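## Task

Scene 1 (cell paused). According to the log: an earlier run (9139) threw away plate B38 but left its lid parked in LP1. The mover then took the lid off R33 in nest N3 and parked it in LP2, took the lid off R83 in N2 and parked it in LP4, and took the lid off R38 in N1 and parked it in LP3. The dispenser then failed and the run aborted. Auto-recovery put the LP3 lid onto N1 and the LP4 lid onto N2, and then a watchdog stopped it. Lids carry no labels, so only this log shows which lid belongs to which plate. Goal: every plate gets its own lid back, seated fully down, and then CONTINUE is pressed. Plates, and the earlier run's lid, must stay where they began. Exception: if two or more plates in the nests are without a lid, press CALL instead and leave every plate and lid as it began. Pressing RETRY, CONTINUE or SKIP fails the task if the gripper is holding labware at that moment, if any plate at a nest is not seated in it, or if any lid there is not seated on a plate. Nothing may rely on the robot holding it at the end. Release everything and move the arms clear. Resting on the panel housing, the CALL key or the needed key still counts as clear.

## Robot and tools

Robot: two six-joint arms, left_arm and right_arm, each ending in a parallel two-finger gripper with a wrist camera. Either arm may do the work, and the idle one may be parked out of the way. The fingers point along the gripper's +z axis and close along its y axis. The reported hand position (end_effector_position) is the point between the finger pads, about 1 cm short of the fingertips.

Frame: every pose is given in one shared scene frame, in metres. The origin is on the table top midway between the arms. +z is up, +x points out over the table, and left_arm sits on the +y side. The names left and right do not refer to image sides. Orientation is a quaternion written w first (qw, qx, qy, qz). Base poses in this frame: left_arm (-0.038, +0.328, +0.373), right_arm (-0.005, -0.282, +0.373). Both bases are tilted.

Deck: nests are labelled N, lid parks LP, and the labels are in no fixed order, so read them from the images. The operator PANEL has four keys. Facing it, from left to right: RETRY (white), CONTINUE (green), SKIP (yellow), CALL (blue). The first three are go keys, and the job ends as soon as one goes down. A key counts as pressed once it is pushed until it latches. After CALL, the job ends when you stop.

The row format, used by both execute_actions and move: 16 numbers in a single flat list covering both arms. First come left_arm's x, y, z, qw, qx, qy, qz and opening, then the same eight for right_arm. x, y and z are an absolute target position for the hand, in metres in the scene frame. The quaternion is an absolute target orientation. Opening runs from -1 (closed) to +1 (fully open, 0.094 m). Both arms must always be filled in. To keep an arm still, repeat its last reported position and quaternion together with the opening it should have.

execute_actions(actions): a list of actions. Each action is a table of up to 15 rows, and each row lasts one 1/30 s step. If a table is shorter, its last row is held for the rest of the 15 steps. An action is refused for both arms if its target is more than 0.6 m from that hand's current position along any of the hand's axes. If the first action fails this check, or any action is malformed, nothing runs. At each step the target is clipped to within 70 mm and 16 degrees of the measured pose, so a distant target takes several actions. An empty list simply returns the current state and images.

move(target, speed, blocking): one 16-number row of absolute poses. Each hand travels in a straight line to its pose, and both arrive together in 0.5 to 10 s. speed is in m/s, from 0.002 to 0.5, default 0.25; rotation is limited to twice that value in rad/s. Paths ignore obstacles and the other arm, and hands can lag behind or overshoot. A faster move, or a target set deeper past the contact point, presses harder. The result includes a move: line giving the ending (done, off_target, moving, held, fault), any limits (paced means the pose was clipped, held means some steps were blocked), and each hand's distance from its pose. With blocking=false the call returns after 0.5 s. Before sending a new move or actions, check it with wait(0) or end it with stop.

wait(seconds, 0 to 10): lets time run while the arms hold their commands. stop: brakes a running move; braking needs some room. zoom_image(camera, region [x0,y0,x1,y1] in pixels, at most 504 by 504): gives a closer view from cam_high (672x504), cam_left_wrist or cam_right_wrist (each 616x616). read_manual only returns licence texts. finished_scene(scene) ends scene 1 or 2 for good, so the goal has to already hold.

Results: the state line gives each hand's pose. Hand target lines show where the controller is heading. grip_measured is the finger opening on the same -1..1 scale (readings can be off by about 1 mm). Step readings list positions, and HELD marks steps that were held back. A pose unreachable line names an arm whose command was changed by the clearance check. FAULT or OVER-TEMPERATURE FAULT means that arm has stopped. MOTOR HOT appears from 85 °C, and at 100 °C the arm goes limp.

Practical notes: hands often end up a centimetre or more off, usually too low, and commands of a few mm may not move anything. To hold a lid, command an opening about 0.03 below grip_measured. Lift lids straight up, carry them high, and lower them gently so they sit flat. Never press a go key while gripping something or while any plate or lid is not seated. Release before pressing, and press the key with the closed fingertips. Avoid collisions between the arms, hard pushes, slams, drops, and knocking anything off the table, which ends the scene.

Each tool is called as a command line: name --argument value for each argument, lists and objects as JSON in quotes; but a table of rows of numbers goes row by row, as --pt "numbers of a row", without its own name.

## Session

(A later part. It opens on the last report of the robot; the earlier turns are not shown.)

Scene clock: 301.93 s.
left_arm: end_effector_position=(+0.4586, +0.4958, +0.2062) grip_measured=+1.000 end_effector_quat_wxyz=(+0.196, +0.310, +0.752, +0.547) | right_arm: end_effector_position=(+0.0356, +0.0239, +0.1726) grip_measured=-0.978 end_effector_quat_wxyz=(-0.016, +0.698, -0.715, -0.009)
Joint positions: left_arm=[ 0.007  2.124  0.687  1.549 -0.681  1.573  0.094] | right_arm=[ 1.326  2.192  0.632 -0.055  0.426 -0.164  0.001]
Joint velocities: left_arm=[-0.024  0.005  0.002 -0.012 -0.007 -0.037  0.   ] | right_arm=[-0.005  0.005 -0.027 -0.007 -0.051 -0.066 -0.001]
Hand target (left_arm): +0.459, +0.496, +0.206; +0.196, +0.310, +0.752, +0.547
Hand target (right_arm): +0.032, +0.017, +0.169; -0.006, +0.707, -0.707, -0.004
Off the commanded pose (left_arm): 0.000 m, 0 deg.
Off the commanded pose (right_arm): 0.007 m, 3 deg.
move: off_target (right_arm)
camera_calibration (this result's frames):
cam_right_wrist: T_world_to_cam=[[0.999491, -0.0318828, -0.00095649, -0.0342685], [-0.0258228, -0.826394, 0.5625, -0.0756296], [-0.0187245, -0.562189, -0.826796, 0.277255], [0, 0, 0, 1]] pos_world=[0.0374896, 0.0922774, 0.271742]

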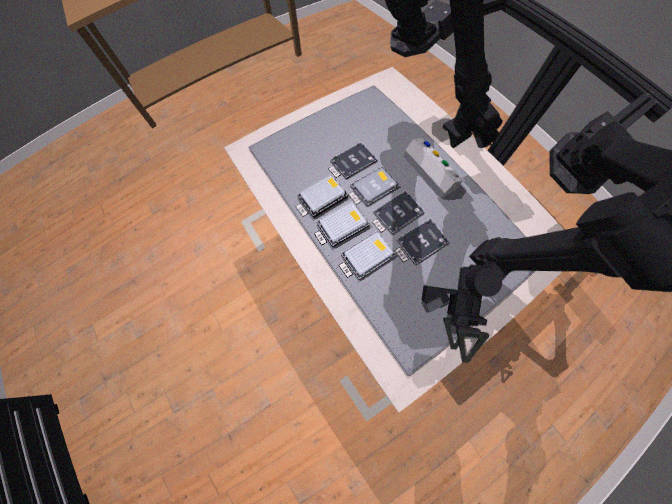

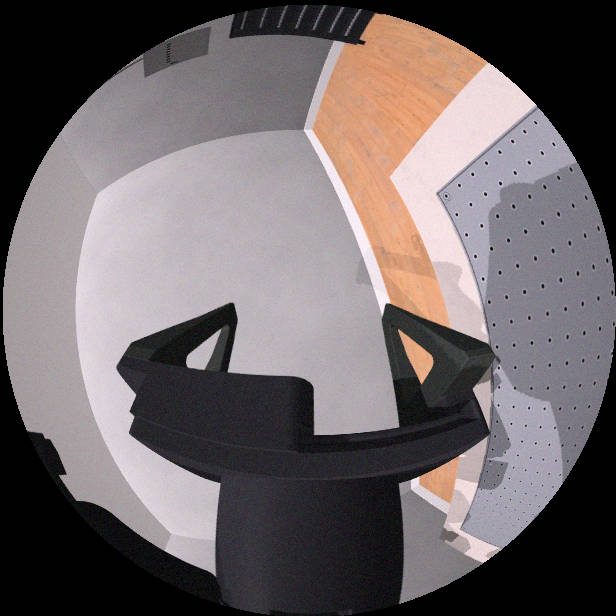

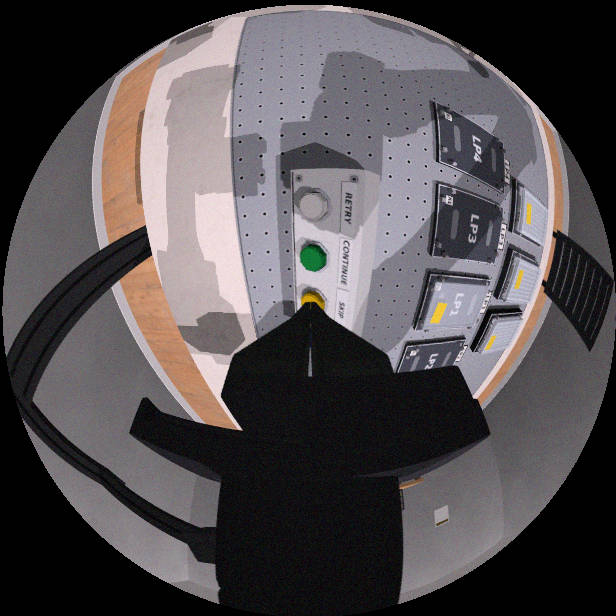

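zoom_image --camera "cam_right_wrist" --region '[260, 130, 420, 320]'

zoom_image --camera "cam_right_wrist" --region '[465, 175, 565, 365]'

zoom_image --camera "cam_high" --region '[292, 165, 405, 285]'

Region (260, 130, 420, 320) of cam_right_wrist's 616x616 image, scaled by 2.653, with more detail than that image has; it fills the left 424 columns of this view, and the rest is white.

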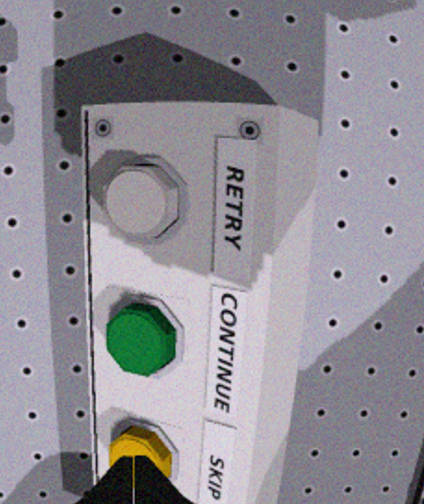

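Region (465, 175, 565, 365) of cam_right_wrist's 616x616 image, scaled by 2.653, with more detail than that image has; it fills the left 265 columns of this view, and the rest is white.

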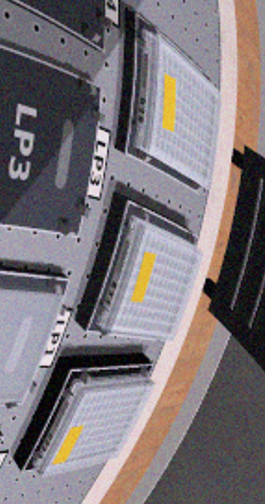

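Region (292, 165, 405, 285) of cam_high's 672x504 image, scaled by 4.200, with more detail than that image has; it fills the left 475 columns of this view, and the rest is white.

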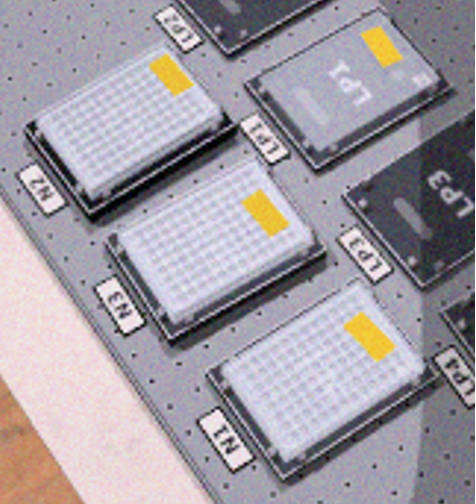

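zoom_image --camera "cam_right_wrist" --region '[495, 175, 555, 305]'

zoom_image --camera "cam_right_wrist" --region '[465, 245, 545, 360]'

Region (495, 175, 555, 305) of cam_right_wrist's 616x616 image, scaled by 3.877, with more detail than that image has; it fills the left 233 columns of this view, and the rest is white.

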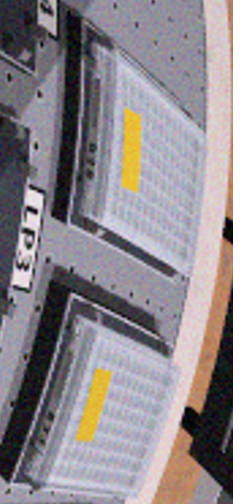

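Region (465, 245, 545, 360) of cam_right_wrist's 616x616 image, scaled by 4.383, with more detail than that image has; it fills the left 351 columns of this view, and the rest is white.

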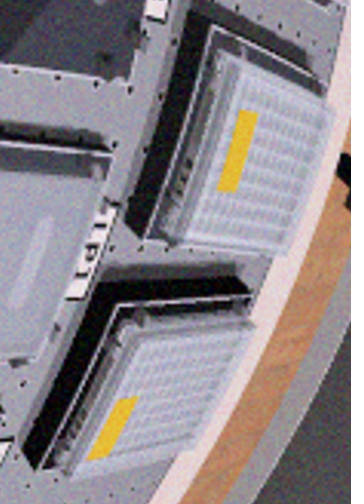

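move --target '[0.4586,0.4958,0.2062,0.196,0.310,0.752,0.547,1, 0.032,0.022,0.112,0,-0.707,0.707,0,-1]' --speed 0.2

zoom_image --camera "cam_right_wrist" --region '[230, 150, 420, 340]'

Scene clock: 321.23 s.
left_arm: end_effector_position=(+0.4586, +0.4958, +0.2062) grip_measured=+1.000 end_effector_quat_wxyz=(+0.196, +0.310, +0.752, +0.547) | right_arm: end_effector_position=(+0.0270, +0.0205, +0.1167) grip_measured=-0.978 end_effector_quat_wxyz=(+0.002, +0.710, -0.704, +0.001)
Joint positions: left_arm=[ 0.007  2.124  0.687  1.549 -0.681  1.573  0.094] | right_arm=[ 1.271  2.38   0.701  0.044  0.426 -0.239  0.001]
Joint velocities: left_arm=[-0.005 -0.015 -0.002 -0.002  0.007 -0.007  0.   ] | right_arm=[ 0.005 -0.005  0.007 -0.007  0.022 -0.051 -0.001]
Hand target (left_arm): +0.459, +0.496, +0.206; +0.196, +0.310, +0.752, +0.547
Hand target (right_arm): +0.032, +0.022, +0.113; +0.000, +0.707, -0.707, +0.001
Off the commanded pose (left_arm): 0.000 m, 0 deg.
Off the commanded pose (right_arm): 0.007 m, 1 deg.
move: done
camera_calibration (this result's frames):
cam_right_wrist: T_world_to_cam=[[0.999935, 0.00148474, -0.0113137, -0.0252851], [0.0079263, -0.803622, 0.595087, -0.0523168], [-0.00820836, -0.595138, -0.803582, 0.226642], [0, 0, 0, 1]] pos_world=[0.0275585, 0.0928778, 0.212972]

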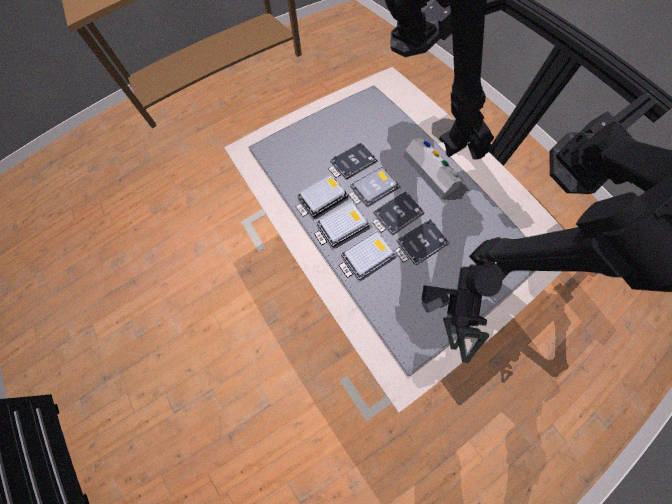

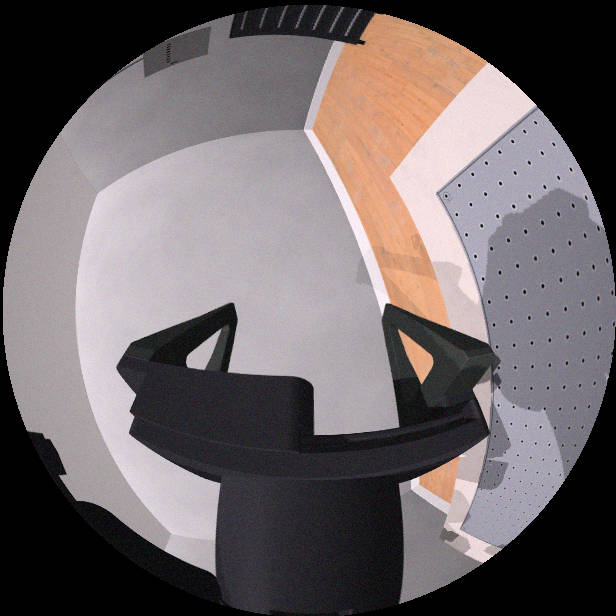

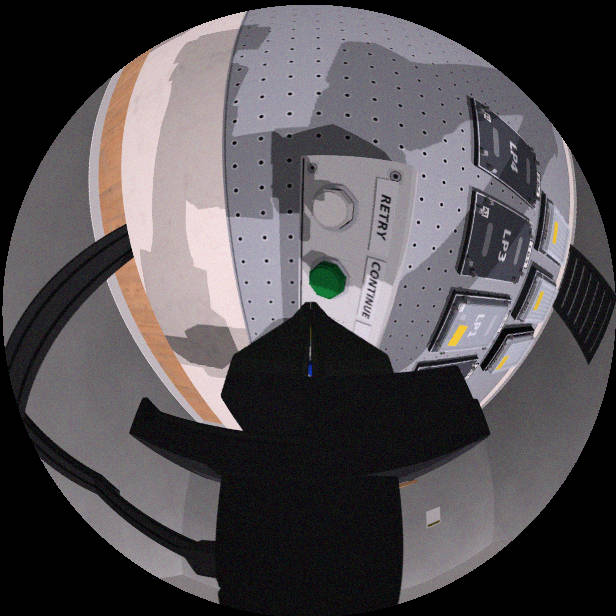

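Region (230, 150, 420, 340) of cam_right_wrist's 616x616 image, scaled by 2.653, with more detail than that image has.

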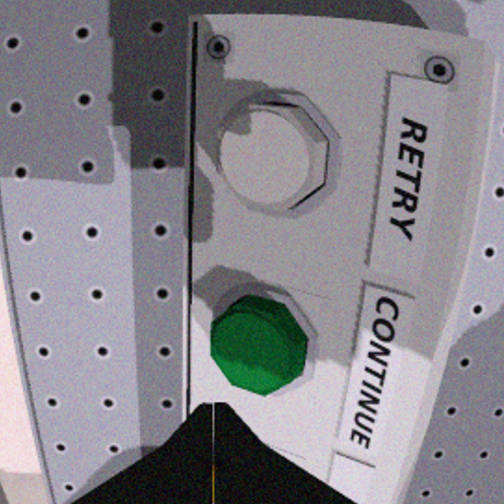

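move --target '[0.4586,0.4958,0.2062,0.196,0.310,0.752,0.547,1, 0.045,0.022,0.083,0,-0.707,0.707,0,-1]' --speed 0.05

zoom_image --camera "cam_right_wrist" --region '[230, 150, 420, 340]'

Scene clock: 328.50 s.
left_arm: end_effector_position=(+0.4586, +0.4958, +0.2062) grip_measured=+1.000 end_effector_quat_wxyz=(+0.196, +0.310, +0.752, +0.547) | right_arm: end_effector_position=(+0.0384, +0.0252, +0.0964) grip_measured=-0.978 end_effector_quat_wxyz=(-0.003, +0.714, -0.700, -0.003)
Joint positions: left_arm=[ 0.007  2.124  0.687  1.549 -0.681  1.573  0.094] | right_arm=[ 1.212  2.427  0.726  0.106  0.427 -0.321  0.001]
Joint velocities: left_arm=[-0.034 -0.005  0.007 -0.027 -0.007 -0.007  0.   ] | right_arm=[-0.015 -0.005  0.012  0.007 -0.007 -0.051 -0.001]
Hand target (left_arm): +0.459, +0.496, +0.206; +0.196, +0.310, +0.752, +0.547
Hand target (right_arm): +0.045, +0.022, +0.084; +0.001, +0.707, -0.707, +0.001
Off the commanded pose (left_arm): 0.000 m, 0 deg.
Off the commanded pose (right_arm): 0.015 m, 1 deg.
move: off_target (right_arm)
camera_calibration (this result's frames):
cam_right_wrist: T_world_to_cam=[[0.999871, 0.0125748, -0.0100127, -0.0373093], [0.0160558, -0.811077, 0.584719, -0.0357005], [-0.00076839, -0.584805, -0.811174, 0.21339], [0, 0, 0, 1]] pos_world=[0.0380416, 0.0963046, 0.193597]

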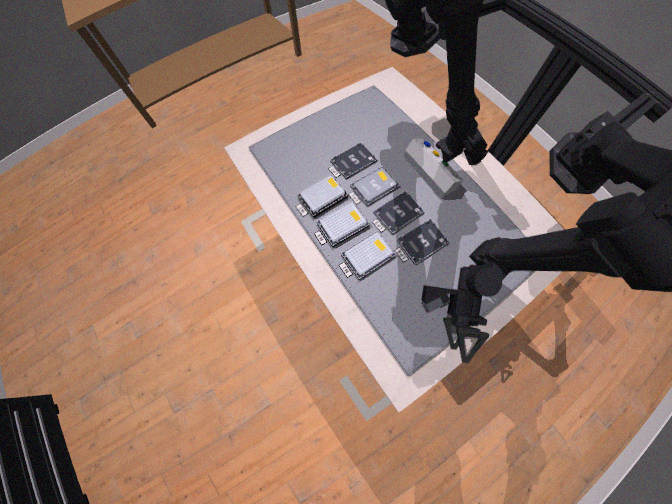

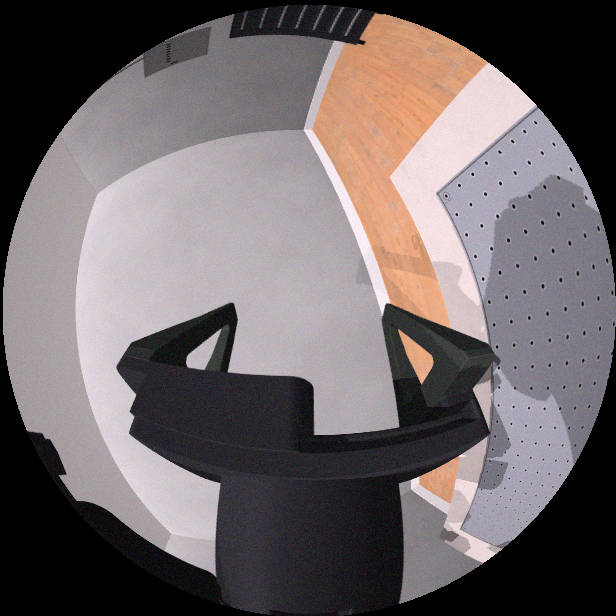

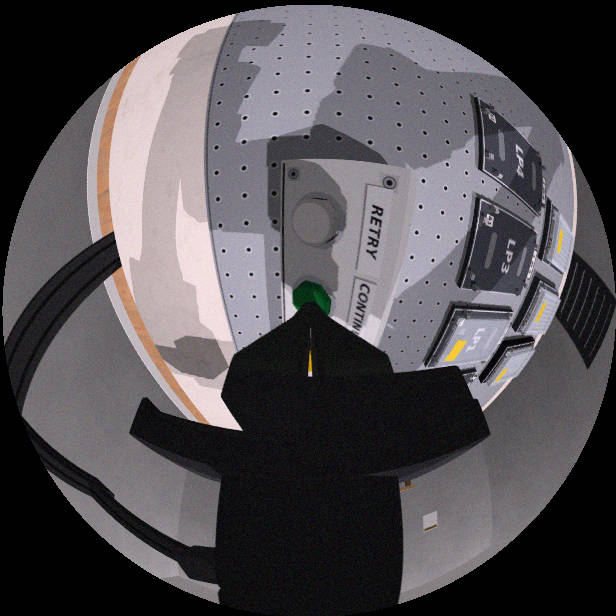

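Region (230, 150, 420, 340) of cam_right_wrist's 616x616 image, scaled by 2.653, with more detail than that image has.

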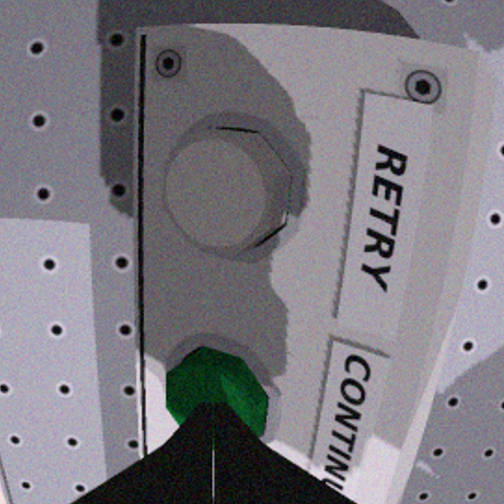

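On the key. Push further.

execute_actions --actions '[[[0.4586,0.4958,0.2062,0.196,0.310,0.752,0.547,1, 0.0455,0.022,0.082,0,-0.707,0.707,0,-1],[0.4586,0.4958,0.2062,0.196,0.310,0.752,0.547,1, 0.046,0.022,0.081,0,-0.707,0.707,0,-1],[0.4586,0.4958,0.2062,0.196,0.310,0.752,0.547,1, 0.0465,0.022,0.080,0,-0.707,0.707,0,-1],[0.4586,0.4958,0.2062,0.196,0.310,0.752,0.547,1, 0.047,0.022,0.079,0,-0.707,0.707,0,-1],[0.4586,0.4958,0.2062,0.196,0.310,0.752,0.547,1, 0.0475,0.022,0.078,0,-0.707,0.707,0,-1],[0.4586,0.4958,0.2062,0.196,0.310,0.752,0.547,1, 0.048,0.022,0.077,0,-0.707,0.707,0,-1],[0.4586,0.4958,0.2062,0.196,0.310,0.752,0.547,1, 0.0485,0.022,0.076,0,-0.707,0.707,0,-1],[0.4586,0.4958,0.2062,0.196,0.310,0.752,0.547,1, 0.049,0.022,0.075,0,-0.707,0.707,0,-1],[0.4586,0.4958,0.2062,0.196,0.310,0.752,0.547,1, 0.0495,0.022,0.074,0,-0.707,0.707,0,-1],[0.4586,0.4958,0.2062,0.196,0.310,0.752,0.547,1, 0.050,0.022,0.073,0,-0.707,0.707,0,-1]]]'

zoom_image --camera "cam_right_wrist" --region '[230, 150, 420, 340]'

Scene clock: 336.43 s.
left_arm: end_effector_position=(+0.4586, +0.4958, +0.2062) grip_measured=+1.000 end_effector_quat_wxyz=(+0.196, +0.310, +0.752, +0.547) | right_arm: end_effector_position=(+0.0388, +0.0254, +0.0944) grip_measured=-0.978 end_effector_quat_wxyz=(-0.003, +0.716, -0.698, -0.005)
Joint positions: left_arm=[ 0.007  2.124  0.687  1.549 -0.681  1.573  0.094] | right_arm=[ 1.207  2.432  0.728  0.114  0.424 -0.333  0.001]
Joint velocities: left_arm=[-0.024  0.005 -0.027 -0.012  0.066  0.066  0.   ] | right_arm=[ 0.005 -0.005 -0.007  0.002  0.007  0.037 -0.001]
Step readings (end_effector_position):
0: left_arm (+0.4586, +0.4958, +0.2062) | right_arm (+0.0384, +0.0253, +0.0964)
1: left_arm (+0.4586, +0.4958, +0.2062) | right_arm (+0.0383, +0.0253, +0.0963)
2: left_arm (+0.4586, +0.4958, +0.2062) | right_arm (+0.0383, +0.0252, +0.0960)
3: left_arm (+0.4586, +0.4958, +0.2062) | right_arm (+0.0386, +0.0252, +0.0957)
camera_calibration (this result's frames):
cam_right_wrist: T_world_to_cam=[[0.999764, 0.0184179, -0.0115609, -0.0377333], [0.0217047, -0.812572, 0.582457, -0.0344021], [0.0013336, -0.58257, -0.812779, 0.211921], [0, 0, 0, 1]] pos_world=[0.0381885, 0.0961996, 0.191846]
The task's run has ended: the event that ends the task has happened. This ends this scene only. If you have not yet called finished_scene for this scene, call it to go on to the next scene.

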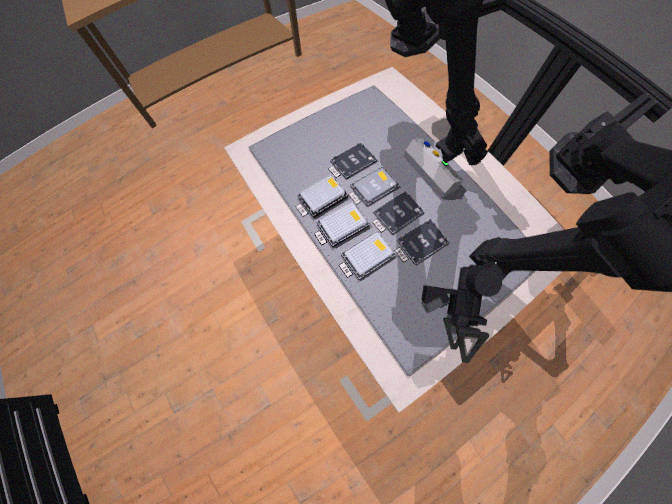

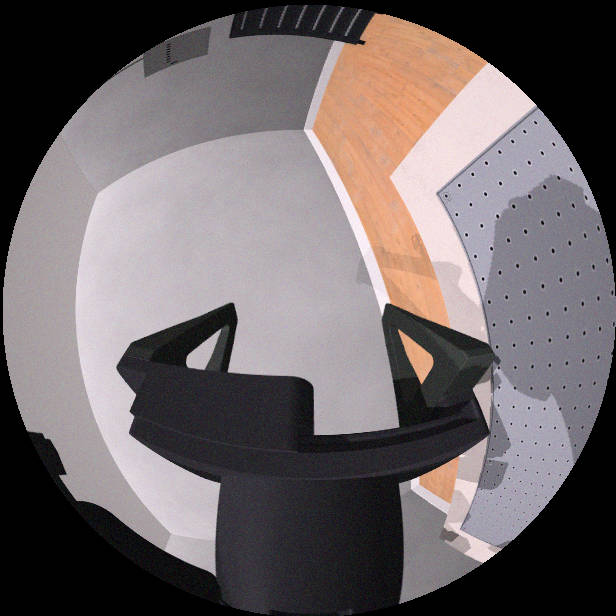

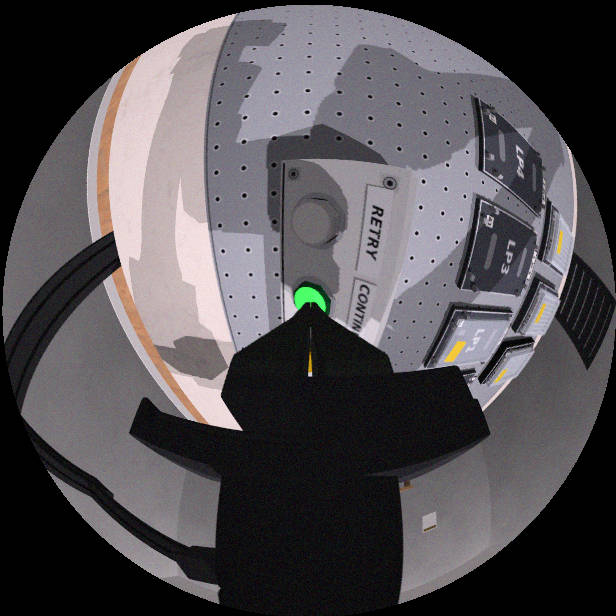

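This scene is finished. If you have not yet called finished_scene for this scene, call it to go on to the next scene.

finished_scene --scene 1

The scene is finished: the task was done.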